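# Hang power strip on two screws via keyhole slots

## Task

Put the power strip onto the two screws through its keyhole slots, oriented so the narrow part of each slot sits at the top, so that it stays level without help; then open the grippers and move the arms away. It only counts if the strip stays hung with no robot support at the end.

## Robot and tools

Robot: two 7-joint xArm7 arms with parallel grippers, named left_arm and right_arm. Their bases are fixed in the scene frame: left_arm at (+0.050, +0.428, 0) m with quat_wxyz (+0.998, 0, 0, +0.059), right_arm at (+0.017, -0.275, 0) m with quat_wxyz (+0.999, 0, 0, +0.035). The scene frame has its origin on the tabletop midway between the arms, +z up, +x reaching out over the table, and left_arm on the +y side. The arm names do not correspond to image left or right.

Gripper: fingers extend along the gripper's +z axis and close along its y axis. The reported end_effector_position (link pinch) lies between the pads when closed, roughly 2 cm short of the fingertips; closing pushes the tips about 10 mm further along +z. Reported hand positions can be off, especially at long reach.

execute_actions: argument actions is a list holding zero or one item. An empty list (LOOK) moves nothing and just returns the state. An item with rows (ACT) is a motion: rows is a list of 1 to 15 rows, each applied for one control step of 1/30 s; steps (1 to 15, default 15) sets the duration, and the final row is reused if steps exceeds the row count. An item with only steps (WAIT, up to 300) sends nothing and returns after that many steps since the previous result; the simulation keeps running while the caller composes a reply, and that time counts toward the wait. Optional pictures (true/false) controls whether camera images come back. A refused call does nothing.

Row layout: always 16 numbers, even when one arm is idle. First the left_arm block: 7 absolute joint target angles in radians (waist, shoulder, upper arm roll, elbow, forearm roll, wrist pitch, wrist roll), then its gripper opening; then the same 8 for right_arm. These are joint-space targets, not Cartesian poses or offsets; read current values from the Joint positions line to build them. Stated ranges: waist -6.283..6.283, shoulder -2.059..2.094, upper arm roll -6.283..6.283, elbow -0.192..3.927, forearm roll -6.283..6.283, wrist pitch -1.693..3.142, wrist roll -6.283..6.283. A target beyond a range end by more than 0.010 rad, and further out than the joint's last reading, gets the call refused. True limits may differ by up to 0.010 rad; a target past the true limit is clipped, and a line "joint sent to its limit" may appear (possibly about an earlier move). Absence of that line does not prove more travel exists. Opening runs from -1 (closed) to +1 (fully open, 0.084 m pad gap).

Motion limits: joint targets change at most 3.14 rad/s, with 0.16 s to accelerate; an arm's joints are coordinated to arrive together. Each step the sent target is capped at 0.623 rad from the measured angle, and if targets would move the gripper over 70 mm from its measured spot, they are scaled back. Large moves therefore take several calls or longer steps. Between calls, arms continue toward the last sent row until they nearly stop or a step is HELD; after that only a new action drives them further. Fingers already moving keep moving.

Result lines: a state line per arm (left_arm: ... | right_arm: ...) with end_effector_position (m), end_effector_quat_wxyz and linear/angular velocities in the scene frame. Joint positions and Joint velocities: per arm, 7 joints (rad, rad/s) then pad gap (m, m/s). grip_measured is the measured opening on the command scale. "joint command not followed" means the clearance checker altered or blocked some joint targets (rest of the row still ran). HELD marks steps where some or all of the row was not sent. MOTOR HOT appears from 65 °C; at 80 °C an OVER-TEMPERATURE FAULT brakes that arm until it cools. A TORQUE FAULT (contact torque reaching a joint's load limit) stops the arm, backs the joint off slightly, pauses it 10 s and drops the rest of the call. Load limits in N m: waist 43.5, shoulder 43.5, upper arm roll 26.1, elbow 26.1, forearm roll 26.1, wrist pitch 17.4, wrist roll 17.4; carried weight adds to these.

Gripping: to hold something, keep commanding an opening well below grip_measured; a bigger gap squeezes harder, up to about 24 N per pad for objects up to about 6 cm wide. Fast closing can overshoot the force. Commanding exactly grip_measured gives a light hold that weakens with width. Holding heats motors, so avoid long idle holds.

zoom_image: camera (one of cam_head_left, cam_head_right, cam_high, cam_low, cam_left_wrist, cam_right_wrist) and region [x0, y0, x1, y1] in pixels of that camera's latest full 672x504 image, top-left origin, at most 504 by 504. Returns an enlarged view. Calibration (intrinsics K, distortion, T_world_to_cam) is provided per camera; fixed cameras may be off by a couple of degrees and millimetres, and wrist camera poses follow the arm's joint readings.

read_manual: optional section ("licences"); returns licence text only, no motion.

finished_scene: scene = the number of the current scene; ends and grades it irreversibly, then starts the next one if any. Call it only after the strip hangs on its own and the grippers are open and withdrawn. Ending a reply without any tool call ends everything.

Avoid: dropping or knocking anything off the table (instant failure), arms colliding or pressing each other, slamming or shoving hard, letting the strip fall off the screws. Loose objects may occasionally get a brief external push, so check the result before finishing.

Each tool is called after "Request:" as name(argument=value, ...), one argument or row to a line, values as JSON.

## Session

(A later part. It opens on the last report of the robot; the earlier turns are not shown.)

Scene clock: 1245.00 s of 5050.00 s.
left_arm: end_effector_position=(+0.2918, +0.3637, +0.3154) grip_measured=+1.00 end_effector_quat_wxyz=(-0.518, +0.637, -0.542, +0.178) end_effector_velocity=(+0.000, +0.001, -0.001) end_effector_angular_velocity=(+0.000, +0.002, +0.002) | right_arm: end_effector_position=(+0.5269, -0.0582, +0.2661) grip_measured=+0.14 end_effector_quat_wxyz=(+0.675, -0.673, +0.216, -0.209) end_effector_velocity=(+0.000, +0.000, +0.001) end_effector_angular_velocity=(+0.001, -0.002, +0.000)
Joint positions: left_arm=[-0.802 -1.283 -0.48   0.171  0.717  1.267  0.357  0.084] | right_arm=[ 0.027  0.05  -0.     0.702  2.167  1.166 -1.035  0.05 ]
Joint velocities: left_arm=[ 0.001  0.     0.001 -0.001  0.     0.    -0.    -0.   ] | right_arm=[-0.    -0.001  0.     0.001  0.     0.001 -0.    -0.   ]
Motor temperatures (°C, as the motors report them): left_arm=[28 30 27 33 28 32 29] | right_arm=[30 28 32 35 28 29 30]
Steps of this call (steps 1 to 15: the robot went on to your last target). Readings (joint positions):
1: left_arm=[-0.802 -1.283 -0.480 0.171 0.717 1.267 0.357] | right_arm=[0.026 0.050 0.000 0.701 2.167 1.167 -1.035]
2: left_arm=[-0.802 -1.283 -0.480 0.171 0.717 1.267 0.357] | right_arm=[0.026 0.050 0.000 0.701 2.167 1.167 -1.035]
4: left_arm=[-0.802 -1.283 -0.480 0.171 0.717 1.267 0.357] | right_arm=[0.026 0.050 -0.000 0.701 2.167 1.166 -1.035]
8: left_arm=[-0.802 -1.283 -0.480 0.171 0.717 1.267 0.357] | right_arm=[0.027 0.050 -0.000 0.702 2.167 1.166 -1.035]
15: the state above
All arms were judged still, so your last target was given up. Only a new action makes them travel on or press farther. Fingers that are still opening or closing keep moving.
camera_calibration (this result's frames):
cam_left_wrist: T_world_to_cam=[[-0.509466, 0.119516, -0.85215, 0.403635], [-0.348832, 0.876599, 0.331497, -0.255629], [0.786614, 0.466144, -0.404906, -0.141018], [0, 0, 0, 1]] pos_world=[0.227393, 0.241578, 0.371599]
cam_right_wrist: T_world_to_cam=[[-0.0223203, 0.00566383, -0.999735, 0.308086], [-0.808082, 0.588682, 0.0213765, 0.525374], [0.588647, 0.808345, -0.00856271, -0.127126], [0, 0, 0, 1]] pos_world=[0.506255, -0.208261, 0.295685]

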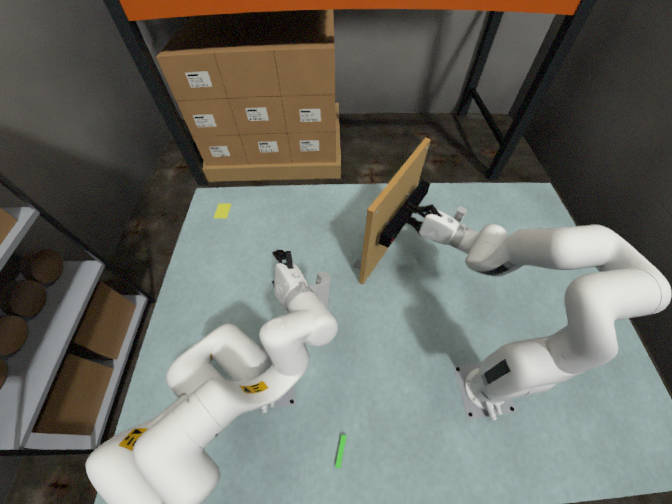

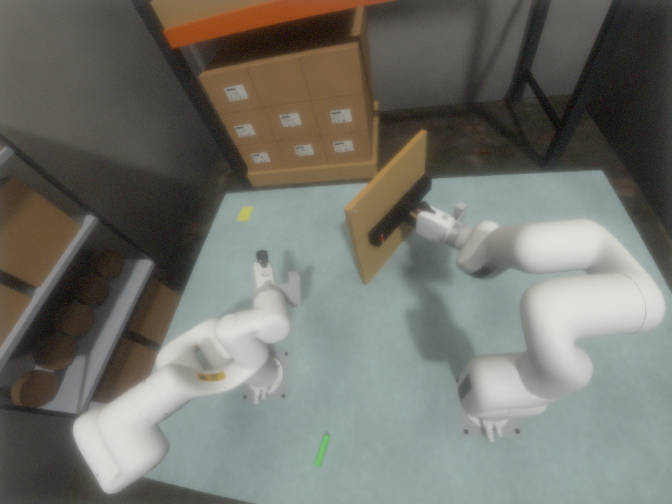

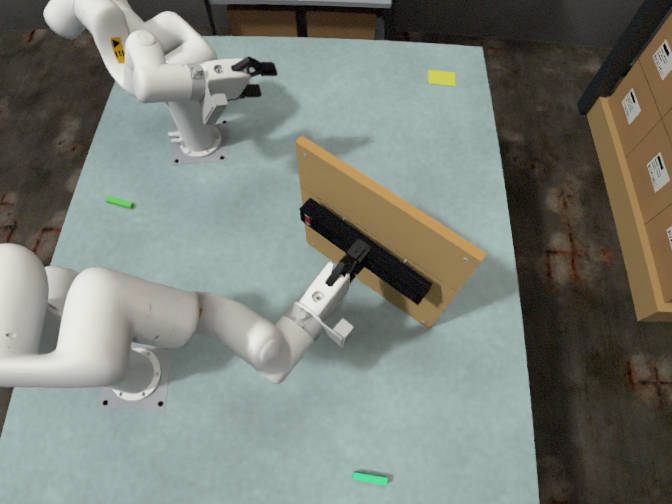

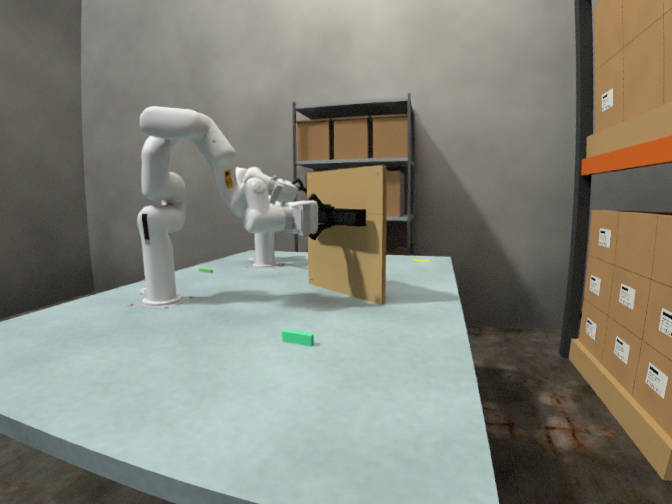

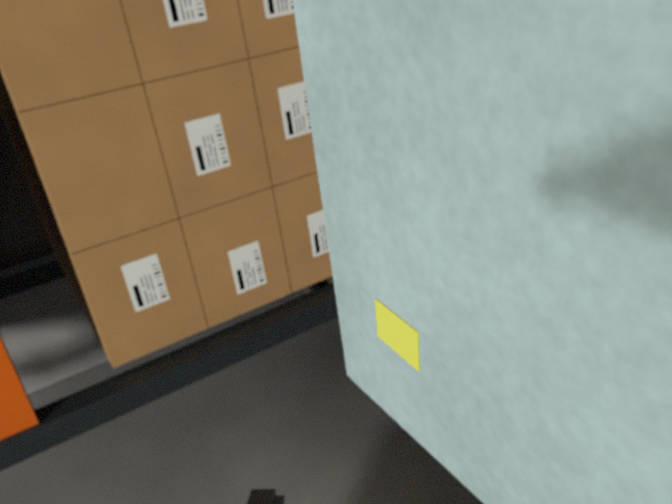

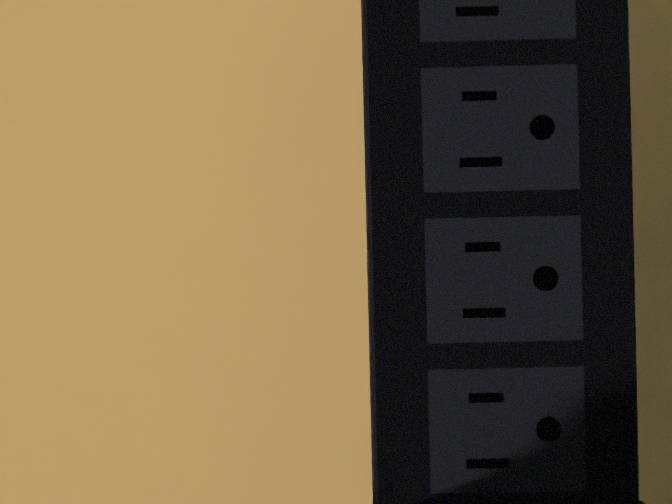

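Request:
execute_actions(
  actions=[
    {"rows":[[-0.802,-1.283,-0.48,0.171,0.717,1.267,0.357,1,0.0397,0.0577,0,0.717,2.1764,1.1551,-1.0374,-1]],"steps":15},
  ],
  pictures=false,
)

Request:
execute_actions(
  actions=[
    {"steps":12},
  ],
)

Scene clock: 1253.67 s of 5050.00 s.
left_arm: end_effector_position=(+0.2918, +0.3637, +0.3154) grip_measured=+1.00 end_effector_quat_wxyz=(-0.518, +0.637, -0.542, +0.178) end_effector_velocity=(+0.000, +0.000, -0.000) end_effector_angular_velocity=(-0.000, +0.001, +0.001) | right_arm: end_effector_position=(+0.5303, -0.0536, +0.2674) grip_measured=+0.14 end_effector_quat_wxyz=(+0.675, -0.674, +0.215, -0.211) end_effector_velocity=(+0.001, +0.000, +0.000) end_effector_angular_velocity=(-0.001, -0.000, -0.001)
Joint positions: left_arm=[-0.802 -1.283 -0.48   0.171  0.717  1.267  0.357  0.084] | right_arm=[ 0.04   0.058 -0.     0.717  2.176  1.155 -1.037  0.05 ]
Joint velocities: left_arm=[ 0.001  0.001  0.001  0.     0.    -0.     0.     0.   ] | right_arm=[ 0.001  0.002  0.     0.003  0.001 -0.002 -0.001 -0.   ]
Motor temperatures (°C, as the motors report them): left_arm=[28 30 27 33 28 32 29] | right_arm=[30 28 32 35 28 29 30]
Steps of this call (steps 1 to 90: nothing new was sent; then 5.17 s passed at rest; steps 91 to 105: all 15 steps of this action). Readings (joint positions):
91: left_arm=[-0.802 -1.283 -0.480 0.171 0.717 1.267 0.357] | right_arm=[0.027 0.050 -0.000 0.702 2.167 1.166 -1.035]
92: left_arm=[-0.802 -1.283 -0.480 0.171 0.717 1.267 0.357] | right_arm=[0.029 0.051 -0.000 0.704 2.169 1.164 -1.035]
94: left_arm=[-0.802 -1.283 -0.480 0.171 0.717 1.267 0.357] | right_arm=[0.035 0.055 -0.000 0.711 2.173 1.159 -1.036]
98: left_arm=[-0.802 -1.283 -0.480 0.171 0.717 1.267 0.357] | right_arm=[0.039 0.057 0.000 0.716 2.176 1.156 -1.037]
105: the state above

Scene clock: 1254.07 s of 5050.00 s.
left_arm: end_effector_position=(+0.2918, +0.3637, +0.3154) grip_measured=+1.00 end_effector_quat_wxyz=(-0.518, +0.637, -0.542, +0.178) end_effector_velocity=(+0.000, +0.000, -0.000) end_effector_angular_velocity=(-0.002, +0.001, -0.000) | right_arm: end_effector_position=(+0.5304, -0.0535, +0.2674) grip_measured=+0.14 end_effector_quat_wxyz=(+0.675, -0.674, +0.215, -0.211) end_effector_velocity=(+0.000, +0.000, +0.000) end_effector_angular_velocity=(+0.001, -0.001, +0.001)
Joint positions: left_arm=[-0.802 -1.283 -0.48   0.171  0.717  1.267  0.357  0.084] | right_arm=[ 0.04   0.058 -0.     0.717  2.176  1.155 -1.037  0.05 ]
Joint velocities: left_arm=[ 0.    -0.     0.002 -0.    -0.    -0.001  0.    -0.   ] | right_arm=[ 0.001  0.    -0.     0.001  0.     0.     0.     0.   ]
Motor temperatures (°C, as the motors report them): left_arm=[28 30 27 33 28 32 29] | right_arm=[30 28 32 35 28 29 30]
Steps of this call (steps 1 to 12: the robot went on to your last target). Readings (joint positions):
1: left_arm=[-0.802 -1.283 -0.480 0.171 0.717 1.267 0.357] | right_arm=[0.040 0.058 -0.000 0.717 2.176 1.155 -1.037]
2: left_arm=[-0.802 -1.283 -0.480 0.171 0.717 1.267 0.357] | right_arm=[0.040 0.058 -0.000 0.717 2.176 1.155 -1.037]
4: left_arm=[-0.802 -1.283 -0.480 0.171 0.717 1.267 0.357] | right_arm=[0.040 0.058 -0.000 0.717 2.176 1.155 -1.037]
8: left_arm=[-0.802 -1.283 -0.480 0.171 0.717 1.267 0.357] | right_arm=[0.040 0.058 -0.000 0.717 2.176 1.155 -1.037]
12: the state above
camera_calibration (this result's frames):
cam_left_wrist: T_world_to_cam=[[-0.509466, 0.119516, -0.852151, 0.403635], [-0.348832, 0.876599, 0.331497, -0.255629], [0.786614, 0.466143, -0.404906, -0.141018], [0, 0, 0, 1]] pos_world=[0.227393, 0.241578, 0.371599]
cam_right_wrist: T_world_to_cam=[[-0.0191511, 0.00269831, -0.999813, 0.307624], [-0.808242, 0.588603, 0.0170701, 0.526649], [0.588539, 0.808417, -0.00909151, -0.132776], [0, 0, 0, 1]] pos_world=[0.509695, -0.203479, 0.297369]

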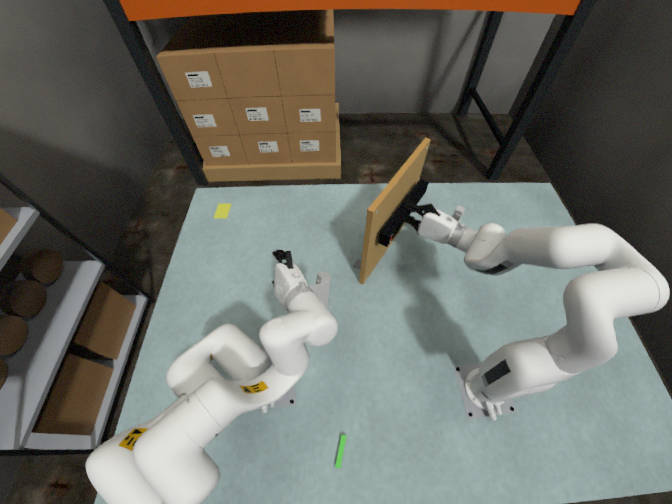

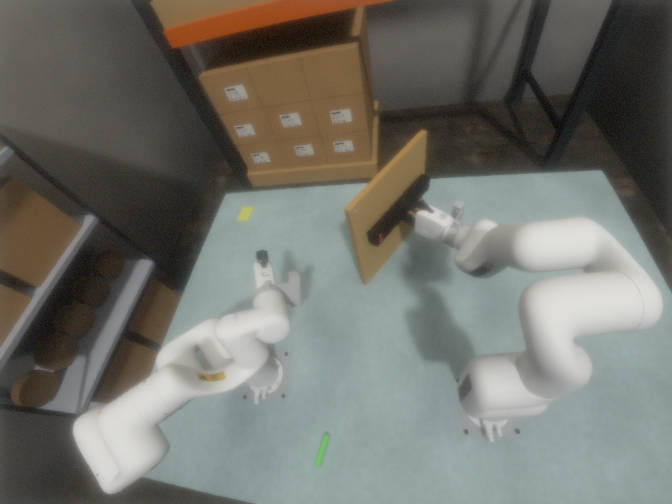

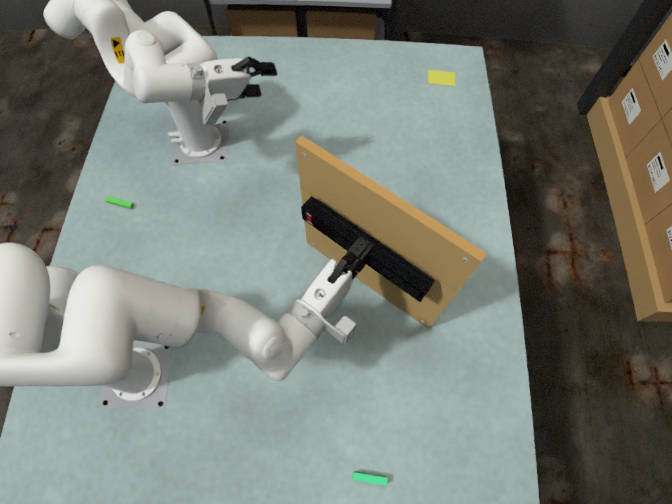

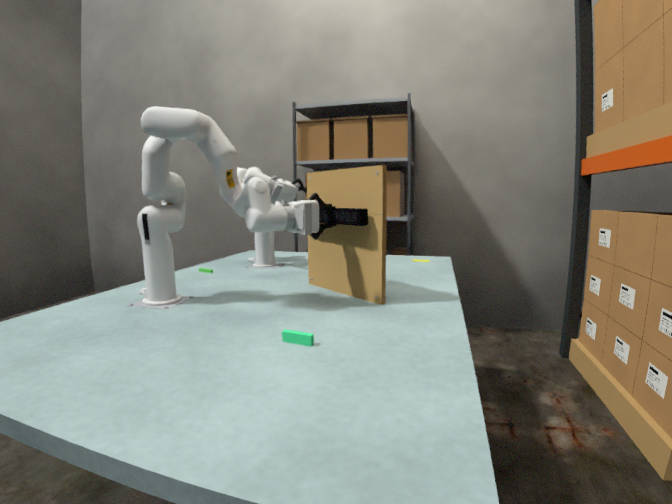

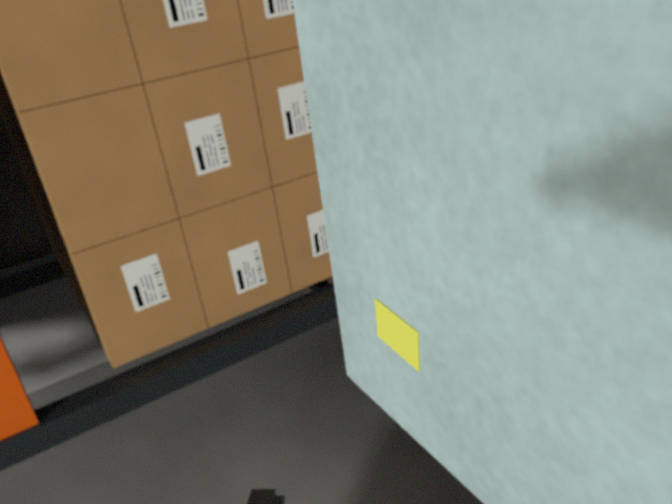

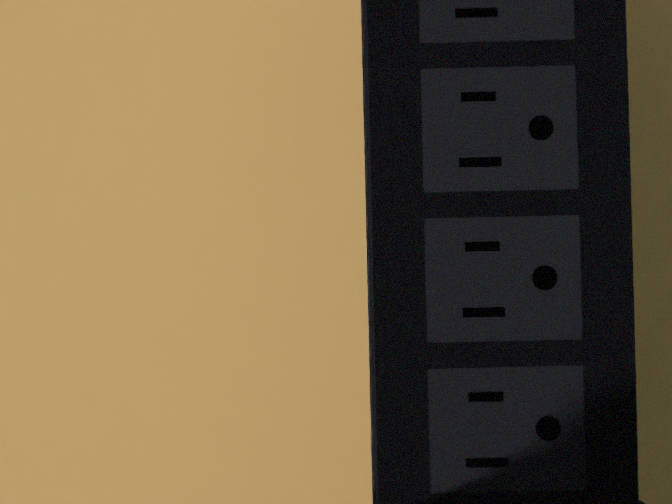

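Request:
execute_actions(
  actions=[
    {"rows":[[-0.802,-1.283,-0.48,0.171,0.717,1.267,0.357,1,0.0484,0.0694,0,0.7322,2.1836,1.1488,-1.0389,-1]],"steps":15},
  ],
  pictures=false,
)

Request:
execute_actions(
  actions=[
    {"steps":12},
  ],
)

Scene clock: 1262.37 s of 5050.00 s.
left_arm: end_effector_position=(+0.2918, +0.3637, +0.3154) grip_measured=+1.00 end_effector_quat_wxyz=(-0.518, +0.637, -0.542, +0.178) end_effector_velocity=(-0.000, -0.000, +0.000) end_effector_angular_velocity=(-0.000, -0.000, -0.001) | right_arm: end_effector_position=(+0.5346, -0.0510, +0.2673) grip_measured=+0.14 end_effector_quat_wxyz=(+0.674, -0.674, +0.215, -0.212) end_effector_velocity=(-0.000, +0.000, -0.000) end_effector_angular_velocity=(+0.000, +0.001, +0.000)
Joint positions: left_arm=[-0.802 -1.283 -0.48   0.171  0.717  1.267  0.357  0.084] | right_arm=[ 0.048  0.07  -0.001  0.732  2.184  1.148 -1.039  0.05 ]
Joint velocities: left_arm=[-0.     0.     0.     0.001  0.    -0.     0.    -0.   ] | right_arm=[ 0.001  0.     0.    -0.     0.    -0.     0.     0.   ]
Motor temperatures (°C, as the motors report them): left_arm=[28 30 27 33 28 32 29] | right_arm=[30 28 32 35 28 29 30]
Steps of this call (steps 1 to 15: the robot went on to your last target; steps 16 to 90: nothing new was sent; then 4.80 s passed at rest; steps 91 to 105: all 15 steps of this action). Readings (joint positions):
91: left_arm=[-0.802 -1.283 -0.480 0.171 0.717 1.267 0.357] | right_arm=[0.040 0.058 -0.000 0.717 2.176 1.155 -1.037]
92: left_arm=[-0.802 -1.283 -0.480 0.171 0.717 1.267 0.357] | right_arm=[0.041 0.059 -0.000 0.719 2.178 1.154 -1.038]
94: left_arm=[-0.802 -1.283 -0.480 0.171 0.717 1.267 0.357] | right_arm=[0.044 0.064 -0.002 0.725 2.180 1.151 -1.038]
98: left_arm=[-0.802 -1.283 -0.480 0.171 0.717 1.267 0.357] | right_arm=[0.047 0.069 -0.001 0.731 2.183 1.148 -1.039]
105: the state above

Scene clock: 1262.77 s of 5050.00 s.
left_arm: end_effector_position=(+0.2918, +0.3637, +0.3154) grip_measured=+1.00 end_effector_quat_wxyz=(-0.518, +0.637, -0.542, +0.178) end_effector_velocity=(+0.000, -0.000, -0.001) end_effector_angular_velocity=(+0.001, +0.001, -0.002) | right_arm: end_effector_position=(+0.5345, -0.0508, +0.2674) grip_measured=+0.14 end_effector_quat_wxyz=(+0.674, -0.674, +0.215, -0.211) end_effector_velocity=(-0.001, +0.001, -0.000) end_effector_angular_velocity=(-0.001, +0.001, +0.002)
Joint positions: left_arm=[-0.802 -1.283 -0.48   0.171  0.717  1.267  0.357  0.084] | right_arm=[ 0.048  0.07  -0.001  0.732  2.184  1.148 -1.039  0.05 ]
Joint velocities: left_arm=[-0.001  0.001 -0.    -0.001  0.    -0.001  0.     0.   ] | right_arm=[ 0.001  0.     0.001 -0.    -0.001 -0.     0.     0.   ]
Motor temperatures (°C, as the motors report them): left_arm=[28 30 27 33 28 32 29] | right_arm=[30 28 32 35 28 29 30]
Steps of this call (steps 1 to 12: the robot went on to your last target). Readings (joint positions):
1: left_arm=[-0.802 -1.283 -0.480 0.171 0.717 1.267 0.357] | right_arm=[0.048 0.070 -0.001 0.732 2.184 1.148 -1.039]
2: left_arm=[-0.802 -1.283 -0.480 0.171 0.717 1.267 0.357] | right_arm=[0.048 0.070 -0.001 0.732 2.184 1.148 -1.039]
4: left_arm=[-0.802 -1.283 -0.480 0.171 0.717 1.267 0.357] | right_arm=[0.048 0.070 -0.001 0.732 2.184 1.148 -1.039]
8: left_arm=[-0.802 -1.283 -0.480 0.171 0.717 1.267 0.357] | right_arm=[0.048 0.070 -0.001 0.732 2.184 1.148 -1.039]
12: the state above
camera_calibration (this result's frames):
cam_left_wrist: T_world_to_cam=[[-0.509466, 0.119516, -0.85215, 0.403635], [-0.348832, 0.876599, 0.331497, -0.255629], [0.786614, 0.466144, -0.404906, -0.141018], [0, 0, 0, 1]] pos_world=[0.227393, 0.241578, 0.371599]
cam_right_wrist: T_world_to_cam=[[-0.0184806, 0.00191311, -0.999827, 0.307271], [-0.807304, 0.589917, 0.0160508, 0.528173], [0.589846, 0.807462, -0.00935757, -0.138117], [0, 0, 0, 1]] pos_world=[0.513543, -0.200642, 0.297448]

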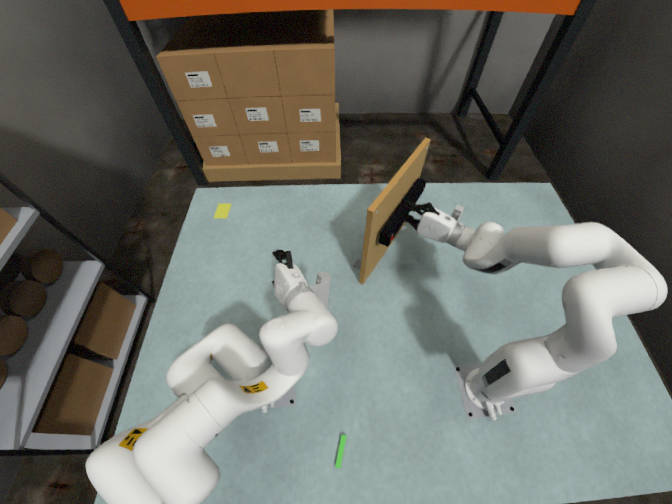

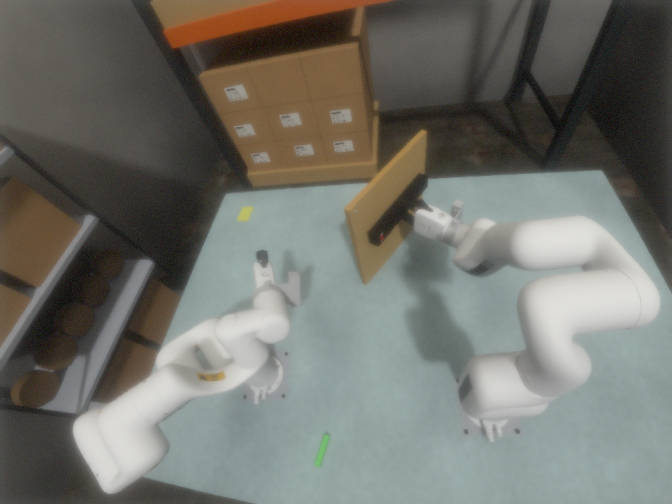

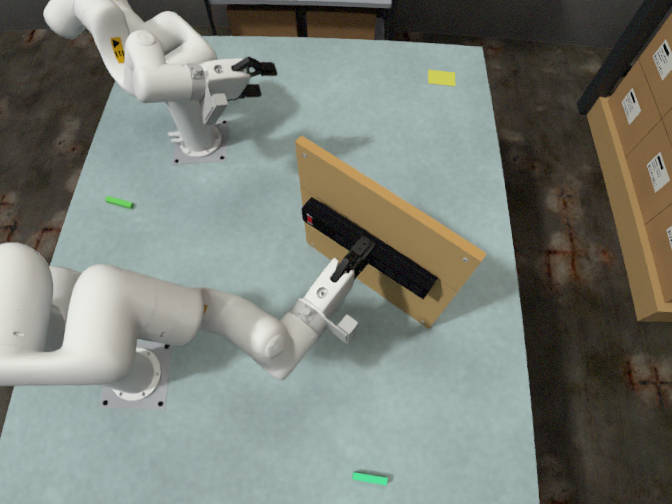

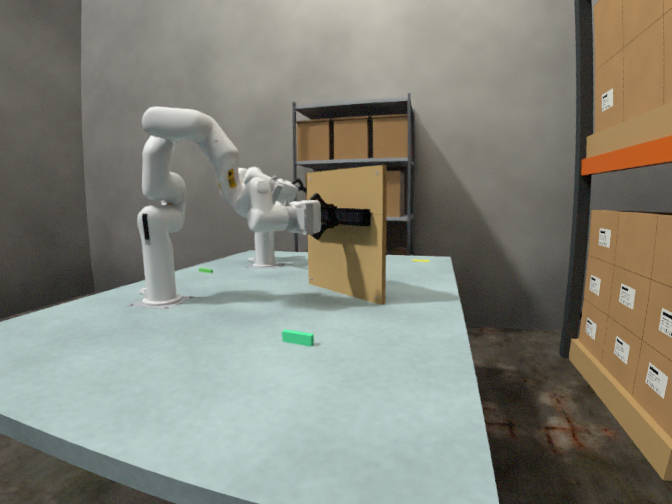

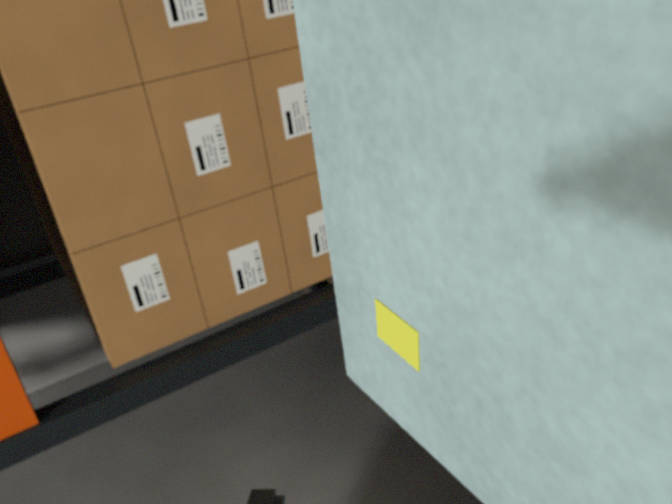

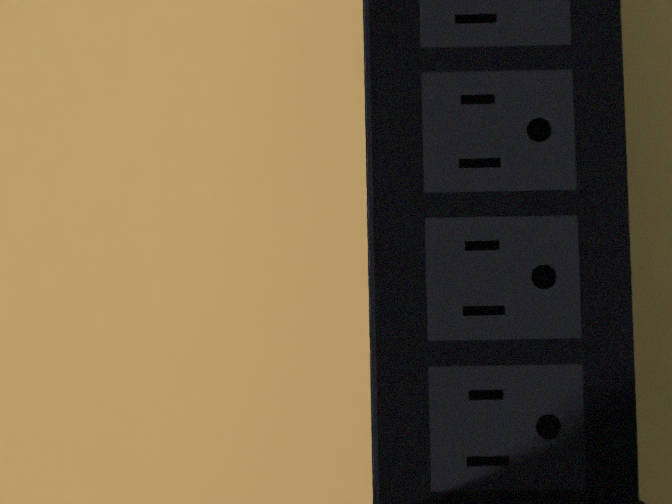

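Request:
execute_actions(
  actions=[
    {"rows":[[-0.802,-1.283,-0.48,0.171,0.717,1.267,0.357,1,0.0421,0.0636,0,0.7247,2.1783,1.153,-1.038,-1],[-0.802,-1.283,-0.48,0.171,0.717,1.267,0.357,1,0.0421,0.0636,0,0.7247,2.1783,1.153,-1.038,-1],[-0.802,-1.283,-0.48,0.171,0.717,1.267,0.357,1,0.0421,0.0636,0,0.7247,2.1783,1.153,-1.038,-1],[-0.802,-1.283,-0.48,0.171,0.717,1.267,0.357,1,0.0421,0.0636,0,0.7247,2.1783,1.153,-1.038,-1],[-0.802,-1.283,-0.48,0.171,0.717,1.267,0.357,1,0.0421,0.0636,0,0.7247,2.1783,1.153,-1.038,-1],[-0.802,-1.283,-0.48,0.171,0.717,1.267,0.357,1,0.0421,0.0636,0,0.7247,2.1783,1.153,-1.038,-1],[-0.802,-1.283,-0.48,0.171,0.717,1.267,0.357,1,0.0421,0.0636,0,0.7247,2.1783,1.153,-1.038,-1],[-0.802,-1.283,-0.48,0.171,0.717,1.267,0.357,1,0.044,0.0615,0,0.722,2.1799,1.1524,-1.038,-1]],"steps":15},
  ],
  pictures=false,
)

Request:
execute_actions(
  actions=[
    {"steps":15},
  ],
)

Scene clock: 1279.47 s of 5050.00 s.
left_arm: end_effector_position=(+0.2918, +0.3637, +0.3154) grip_measured=+1.00 end_effector_quat_wxyz=(-0.518, +0.637, -0.542, +0.178) end_effector_velocity=(-0.000, +0.000, -0.000) end_effector_angular_velocity=(+0.002, -0.000, +0.001) | right_arm: end_effector_position=(+0.5317, -0.0520, +0.2676) grip_measured=+0.14 end_effector_quat_wxyz=(+0.675, -0.674, +0.214, -0.211) end_effector_velocity=(-0.000, -0.000, -0.000) end_effector_angular_velocity=(+0.003, +0.004, -0.001)
Joint positions: left_arm=[-0.802 -1.283 -0.48   0.171  0.717  1.267  0.357  0.084] | right_arm=[ 0.044  0.061 -0.     0.722  2.18   1.151 -1.038  0.05 ]
Joint velocities: left_arm=[ 0.     0.    -0.002 -0.001  0.     0.001 -0.    -0.   ] | right_arm=[ 0.    -0.001 -0.    -0.002  0.002  0.001  0.003 -0.   ]
Motor temperatures (°C, as the motors report them): left_arm=[28 30 27 33 28 32 29] | right_arm=[30 29 32 35 28 30 30]
Steps of this call (steps 1 to 15: the robot went on to your last target; steps 16 to 90: nothing new was sent; then 13.20 s passed at rest; steps 91 to 105: all 15 steps of this action). Readings (joint positions):
91: left_arm=[-0.802 -1.283 -0.480 0.171 0.717 1.267 0.357] | right_arm=[0.048 0.069 -0.000 0.732 2.184 1.148 -1.039]
92: left_arm=[-0.802 -1.283 -0.480 0.171 0.717 1.267 0.357] | right_arm=[0.047 0.069 0.000 0.731 2.183 1.148 -1.039]
94: left_arm=[-0.802 -1.283 -0.480 0.171 0.717 1.267 0.357] | right_arm=[0.045 0.067 0.001 0.729 2.181 1.149 -1.038]
98: left_arm=[-0.802 -1.283 -0.480 0.171 0.717 1.267 0.357] | right_arm=[0.043 0.064 0.001 0.726 2.179 1.151 -1.038]
105: the state above

Scene clock: 1279.97 s of 5050.00 s.
left_arm: end_effector_position=(+0.2918, +0.3637, +0.3154) grip_measured=+1.00 end_effector_quat_wxyz=(-0.518, +0.637, -0.542, +0.178) end_effector_velocity=(+0.000, +0.000, +0.000) end_effector_angular_velocity=(+0.001, -0.001, +0.000) | right_arm: end_effector_position=(+0.5317, -0.0520, +0.2675) grip_measured=+0.14 end_effector_quat_wxyz=(+0.675, -0.674, +0.215, -0.211) end_effector_velocity=(-0.001, +0.000, -0.000) end_effector_angular_velocity=(-0.001, +0.000, +0.002)
Joint positions: left_arm=[-0.802 -1.283 -0.48   0.171  0.717  1.267  0.357  0.084] | right_arm=[ 0.044  0.061 -0.     0.722  2.18   1.152 -1.038  0.05 ]
Joint velocities: left_arm=[ 0.001  0.    -0.002 -0.     0.    -0.001 -0.001  0.   ] | right_arm=[-0.    -0.001  0.    -0.001 -0.002  0.    -0.    -0.   ]
Motor temperatures (°C, as the motors report them): left_arm=[28 30 27 33 28 32 29] | right_arm=[30 29 32 35 28 30 30]
Steps of this call (steps 1 to 15: the robot went on to your last target). Readings (joint positions):
1: left_arm=[-0.802 -1.283 -0.480 0.171 0.717 1.267 0.357] | right_arm=[0.044 0.061 -0.000 0.722 2.180 1.151 -1.038]
2: left_arm=[-0.802 -1.283 -0.480 0.171 0.717 1.267 0.357] | right_arm=[0.044 0.061 -0.000 0.722 2.180 1.152 -1.038]
4: left_arm=[-0.802 -1.283 -0.480 0.171 0.717 1.267 0.357] | right_arm=[0.044 0.061 -0.000 0.722 2.180 1.152 -1.038]
8: left_arm=[-0.802 -1.283 -0.480 0.171 0.717 1.267 0.357] | right_arm=[0.044 0.061 -0.000 0.722 2.180 1.152 -1.038]
15: the state above
All arms were judged still, so your last target was given up. Only a new action makes them travel on or press farther. Fingers that are still opening or closing keep moving.
camera_calibration (this result's frames):
cam_left_wrist: T_world_to_cam=[[-0.509466, 0.119516, -0.85215, 0.403635], [-0.348832, 0.876599, 0.331497, -0.255629], [0.786614, 0.466144, -0.404906, -0.141018], [0, 0, 0, 1]] pos_world=[0.227393, 0.241578, 0.371599]
cam_right_wrist: T_world_to_cam=[[-0.0190273, 0.00240828, -0.999816, 0.307666], [-0.808132, 0.588761, 0.0167976, 0.526752], [0.588694, 0.808303, -0.00925633, -0.134824], [0, 0, 0, 1]] pos_world=[0.510909, -0.201894, 0.297513]

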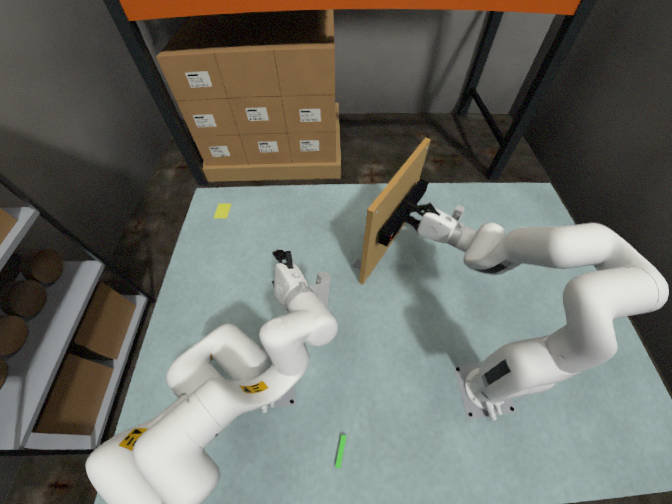

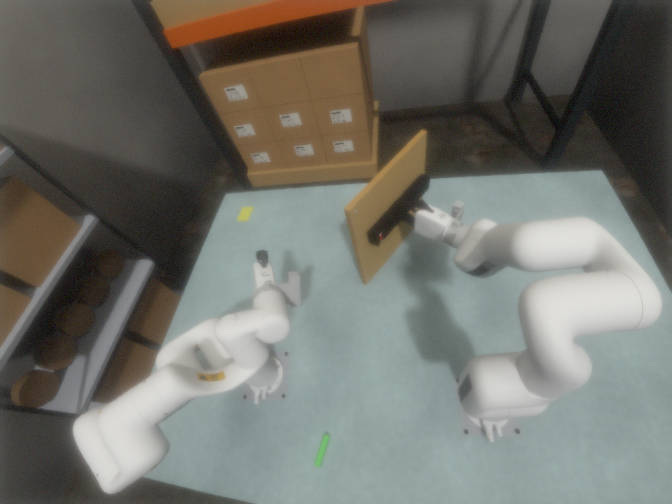

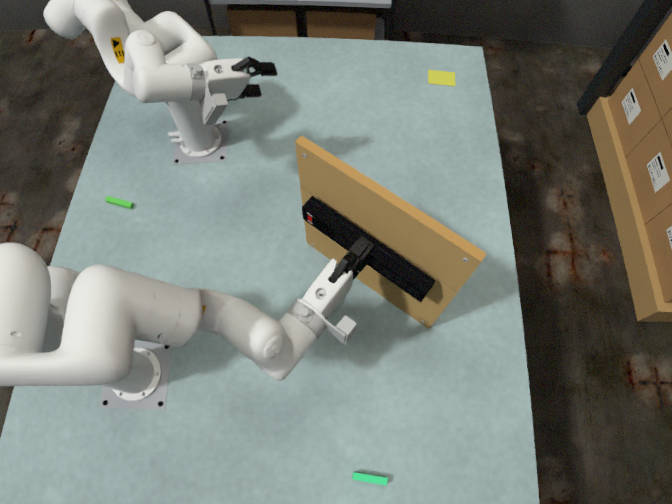

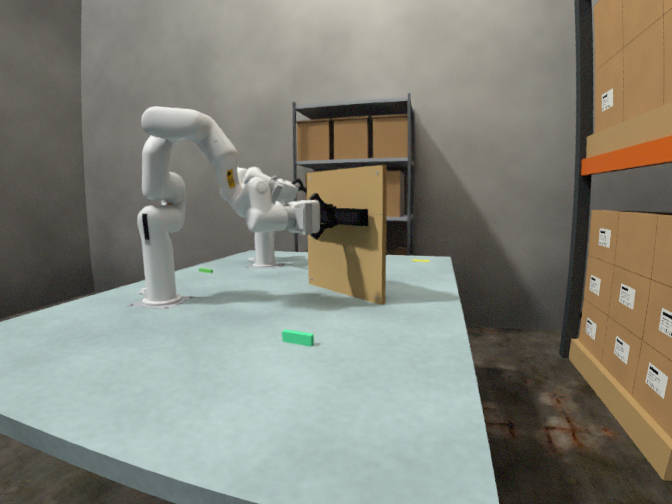

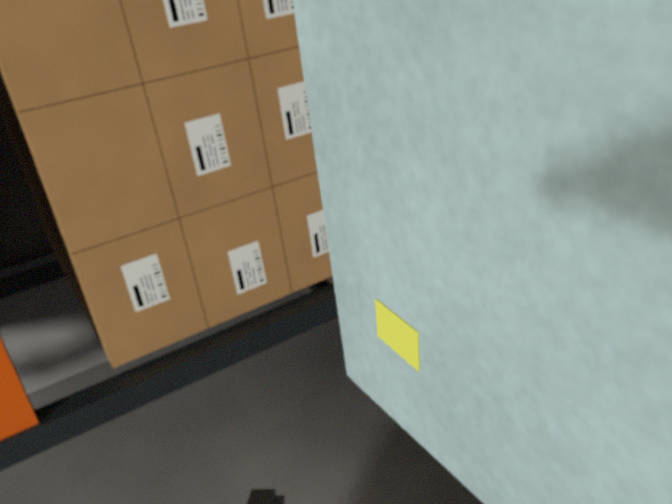

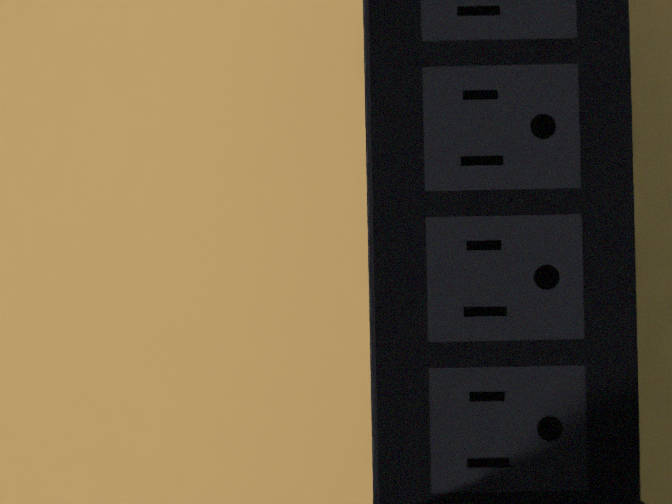

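Request:
execute_actions(
  actions=[
    {"rows":[[-0.802,-1.283,-0.48,0.171,0.717,1.267,0.357,1,0.0428,0.0628,0,0.7236,2.1789,1.1528,-1.038,-1],[-0.802,-1.283,-0.48,0.171,0.717,1.267,0.357,1,0.0428,0.0628,0,0.7236,2.1789,1.1528,-1.038,-1],[-0.802,-1.283,-0.48,0.171,0.717,1.267,0.357,1,0.0428,0.0628,0,0.7236,2.1789,1.1528,-1.038,-1],[-0.802,-1.283,-0.48,0.171,0.717,1.267,0.357,1,0.0428,0.0628,0,0.7236,2.1789,1.1528,-1.038,-1],[-0.802,-1.283,-0.48,0.171,0.717,1.267,0.357,1,0.0428,0.0628,0,0.7236,2.1789,1.1528,-1.038,-1],[-0.802,-1.283,-0.48,0.171,0.717,1.267,0.357,1,0.0428,0.0628,0,0.7236,2.1789,1.1528,-1.038,-1],[-0.802,-1.283,-0.48,0.171,0.717,1.267,0.357,1,0.0512,0.0705,0,0.7336,2.1859,1.1473,-1.0392,-1]],"steps":15},
  ],
  pictures=false,
)

Request:
execute_actions(
  actions=[
    {"steps":15},
  ],
)

Scene clock: 1298.30 s of 5050.00 s.
left_arm: end_effector_position=(+0.2918, +0.3637, +0.3154) grip_measured=+1.00 end_effector_quat_wxyz=(-0.518, +0.637, -0.542, +0.178) end_effector_velocity=(-0.000, -0.000, +0.000) end_effector_angular_velocity=(-0.000, -0.001, -0.001) | right_arm: end_effector_position=(+0.5337, -0.0492, +0.2674) grip_measured=+0.14 end_effector_quat_wxyz=(+0.675, -0.674, +0.214, -0.210) end_effector_velocity=(+0.003, +0.004, +0.000) end_effector_angular_velocity=(-0.002, -0.001, +0.000)
Joint positions: left_arm=[-0.802 -1.283 -0.48   0.171  0.717  1.267  0.357  0.084] | right_arm=[ 0.051  0.069 -0.     0.731  2.185  1.149 -1.039  0.05 ]
Joint velocities: left_arm=[-0.    -0.    -0.     0.001  0.    -0.001  0.     0.   ] | right_arm=[ 0.007  0.009  0.003  0.015  0.007 -0.01  -0.001  0.   ]
Motor temperatures (°C, as the motors report them): left_arm=[28 30 27 33 28 32 29] | right_arm=[30 29 32 35 28 31 30]
Steps of this call (steps 1 to 90: nothing new was sent; then 14.83 s passed at rest; steps 91 to 105: all 15 steps of this action). Readings (joint positions):
91: left_arm=[-0.802 -1.283 -0.480 0.171 0.717 1.267 0.357] | right_arm=[0.044 0.062 -0.000 0.722 2.180 1.152 -1.038]
92: left_arm=[-0.802 -1.283 -0.480 0.171 0.717 1.267 0.357] | right_arm=[0.044 0.062 0.000 0.722 2.180 1.152 -1.038]
94: left_arm=[-0.802 -1.283 -0.480 0.171 0.717 1.267 0.357] | right_arm=[0.043 0.062 0.000 0.723 2.179 1.152 -1.038]
98: left_arm=[-0.802 -1.283 -0.480 0.171 0.717 1.267 0.357] | right_arm=[0.045 0.064 0.000 0.725 2.180 1.152 -1.038]
105: the state above

Scene clock: 1298.80 s of 5050.00 s.
left_arm: end_effector_position=(+0.2918, +0.3637, +0.3154) grip_measured=+1.00 end_effector_quat_wxyz=(-0.518, +0.637, -0.542, +0.178) end_effector_velocity=(-0.000, +0.001, -0.000) end_effector_angular_velocity=(+0.000, +0.001, +0.002) | right_arm: end_effector_position=(+0.5342, -0.0487, +0.2675) grip_measured=+0.14 end_effector_quat_wxyz=(+0.675, -0.674, +0.214, -0.211) end_effector_velocity=(+0.000, -0.000, -0.000) end_effector_angular_velocity=(+0.000, +0.001, -0.001)
Joint positions: left_arm=[-0.802 -1.283 -0.48   0.171  0.717  1.267  0.357  0.084] | right_arm=[ 0.051  0.071  0.     0.733  2.186  1.147 -1.039  0.05 ]
Joint velocities: left_arm=[ 0.     0.    -0.    -0.    -0.001  0.002 -0.     0.   ] | right_arm=[-0.     0.     0.     0.     0.001 -0.     0.    -0.   ]
Motor temperatures (°C, as the motors report them): left_arm=[28 30 27 33 28 32 29] | right_arm=[30 29 32 35 28 31 30]
Steps of this call (steps 1 to 15: the robot went on to your last target). Readings (joint positions):
1: left_arm=[-0.802 -1.283 -0.480 0.171 0.717 1.267 0.357] | right_arm=[0.051 0.069 -0.000 0.732 2.185 1.148 -1.039]
2: left_arm=[-0.802 -1.283 -0.480 0.171 0.717 1.267 0.357] | right_arm=[0.051 0.070 0.000 0.732 2.185 1.148 -1.039]
4: left_arm=[-0.802 -1.283 -0.480 0.171 0.717 1.267 0.357] | right_arm=[0.051 0.070 0.000 0.732 2.185 1.148 -1.039]
8: left_arm=[-0.802 -1.283 -0.480 0.171 0.717 1.267 0.357] | right_arm=[0.051 0.070 0.000 0.733 2.186 1.148 -1.039]
15: the state above
All arms were judged still, so your last target was given up. Only a new action makes them travel on or press farther. Fingers that are still opening or closing keep moving.
camera_calibration (this result's frames):
cam_left_wrist: T_world_to_cam=[[-0.509466, 0.119516, -0.85215, 0.403635], [-0.348832, 0.876599, 0.331497, -0.255629], [0.786614, 0.466144, -0.404906, -0.141018], [0, 0, 0, 1]] pos_world=[0.227393, 0.241578, 0.371599]
cam_right_wrist: T_world_to_cam=[[-0.0184725, 0.00246232, -0.999826, 0.307414], [-0.808771, 0.587895, 0.0163905, 0.527292], [0.587833, 0.808934, -0.00886842, -0.138569], [0, 0, 0, 1]] pos_world=[0.513593, -0.198656, 0.297489]

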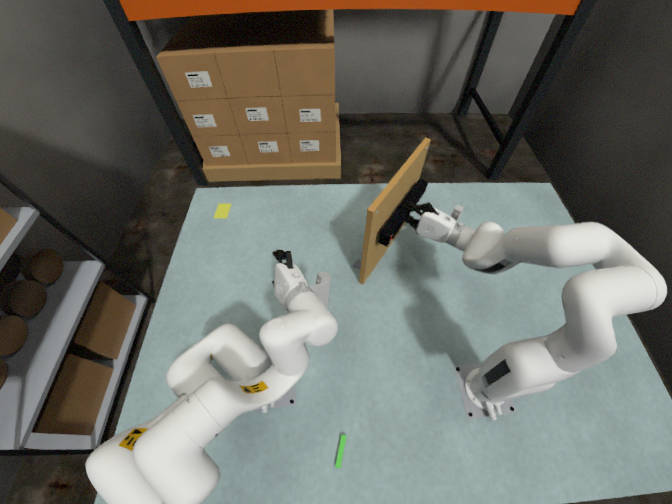

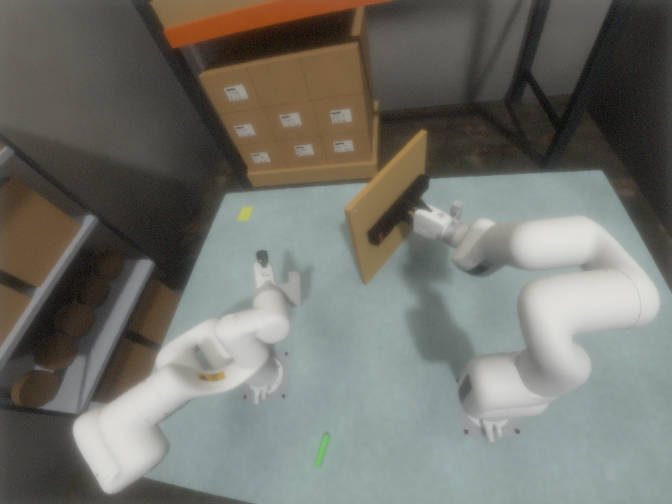

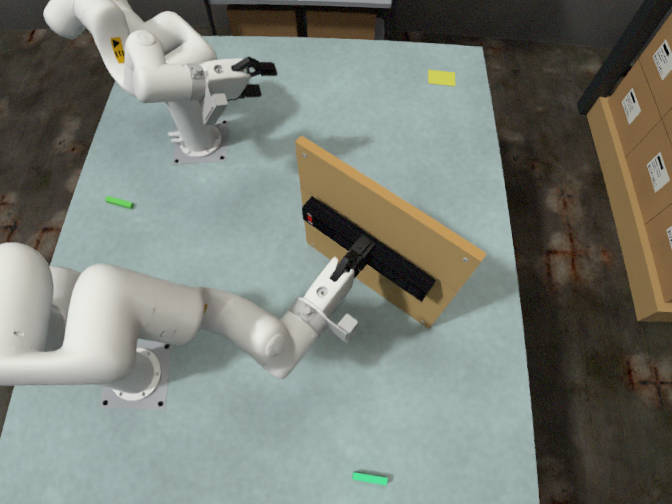

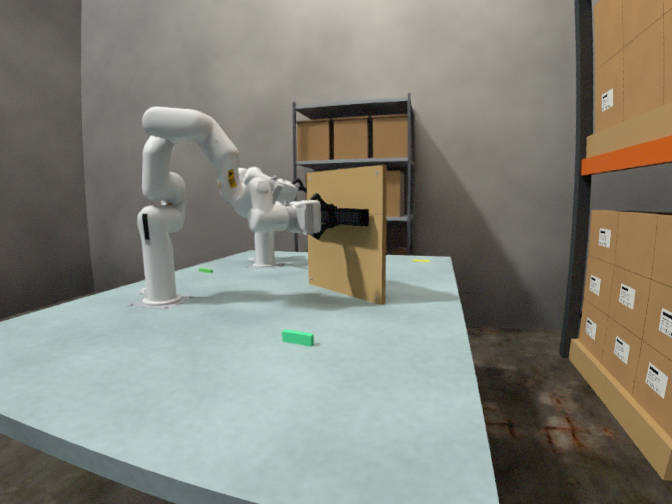

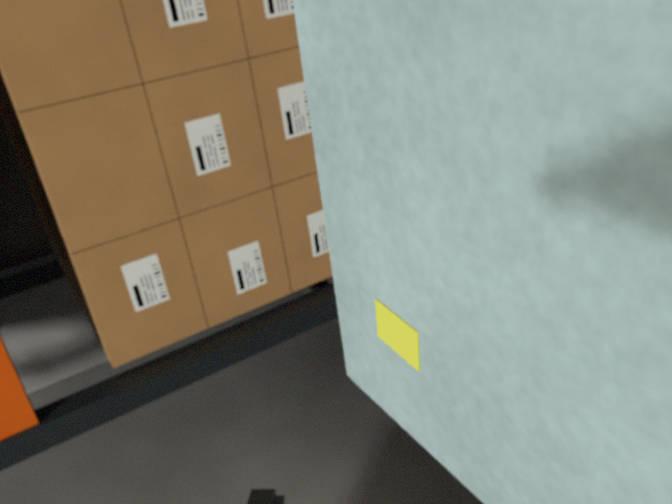

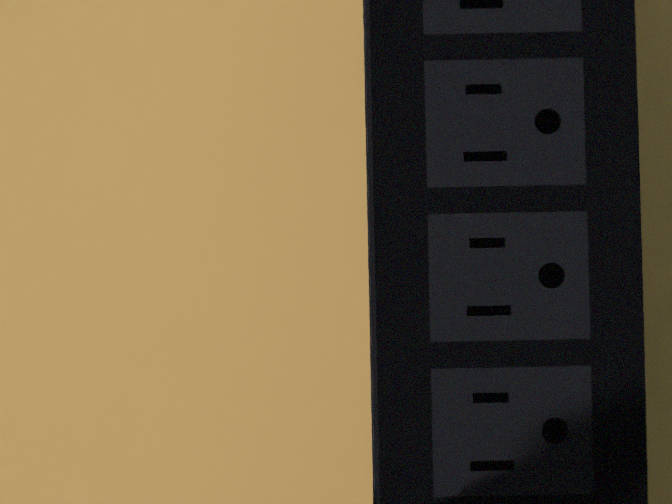

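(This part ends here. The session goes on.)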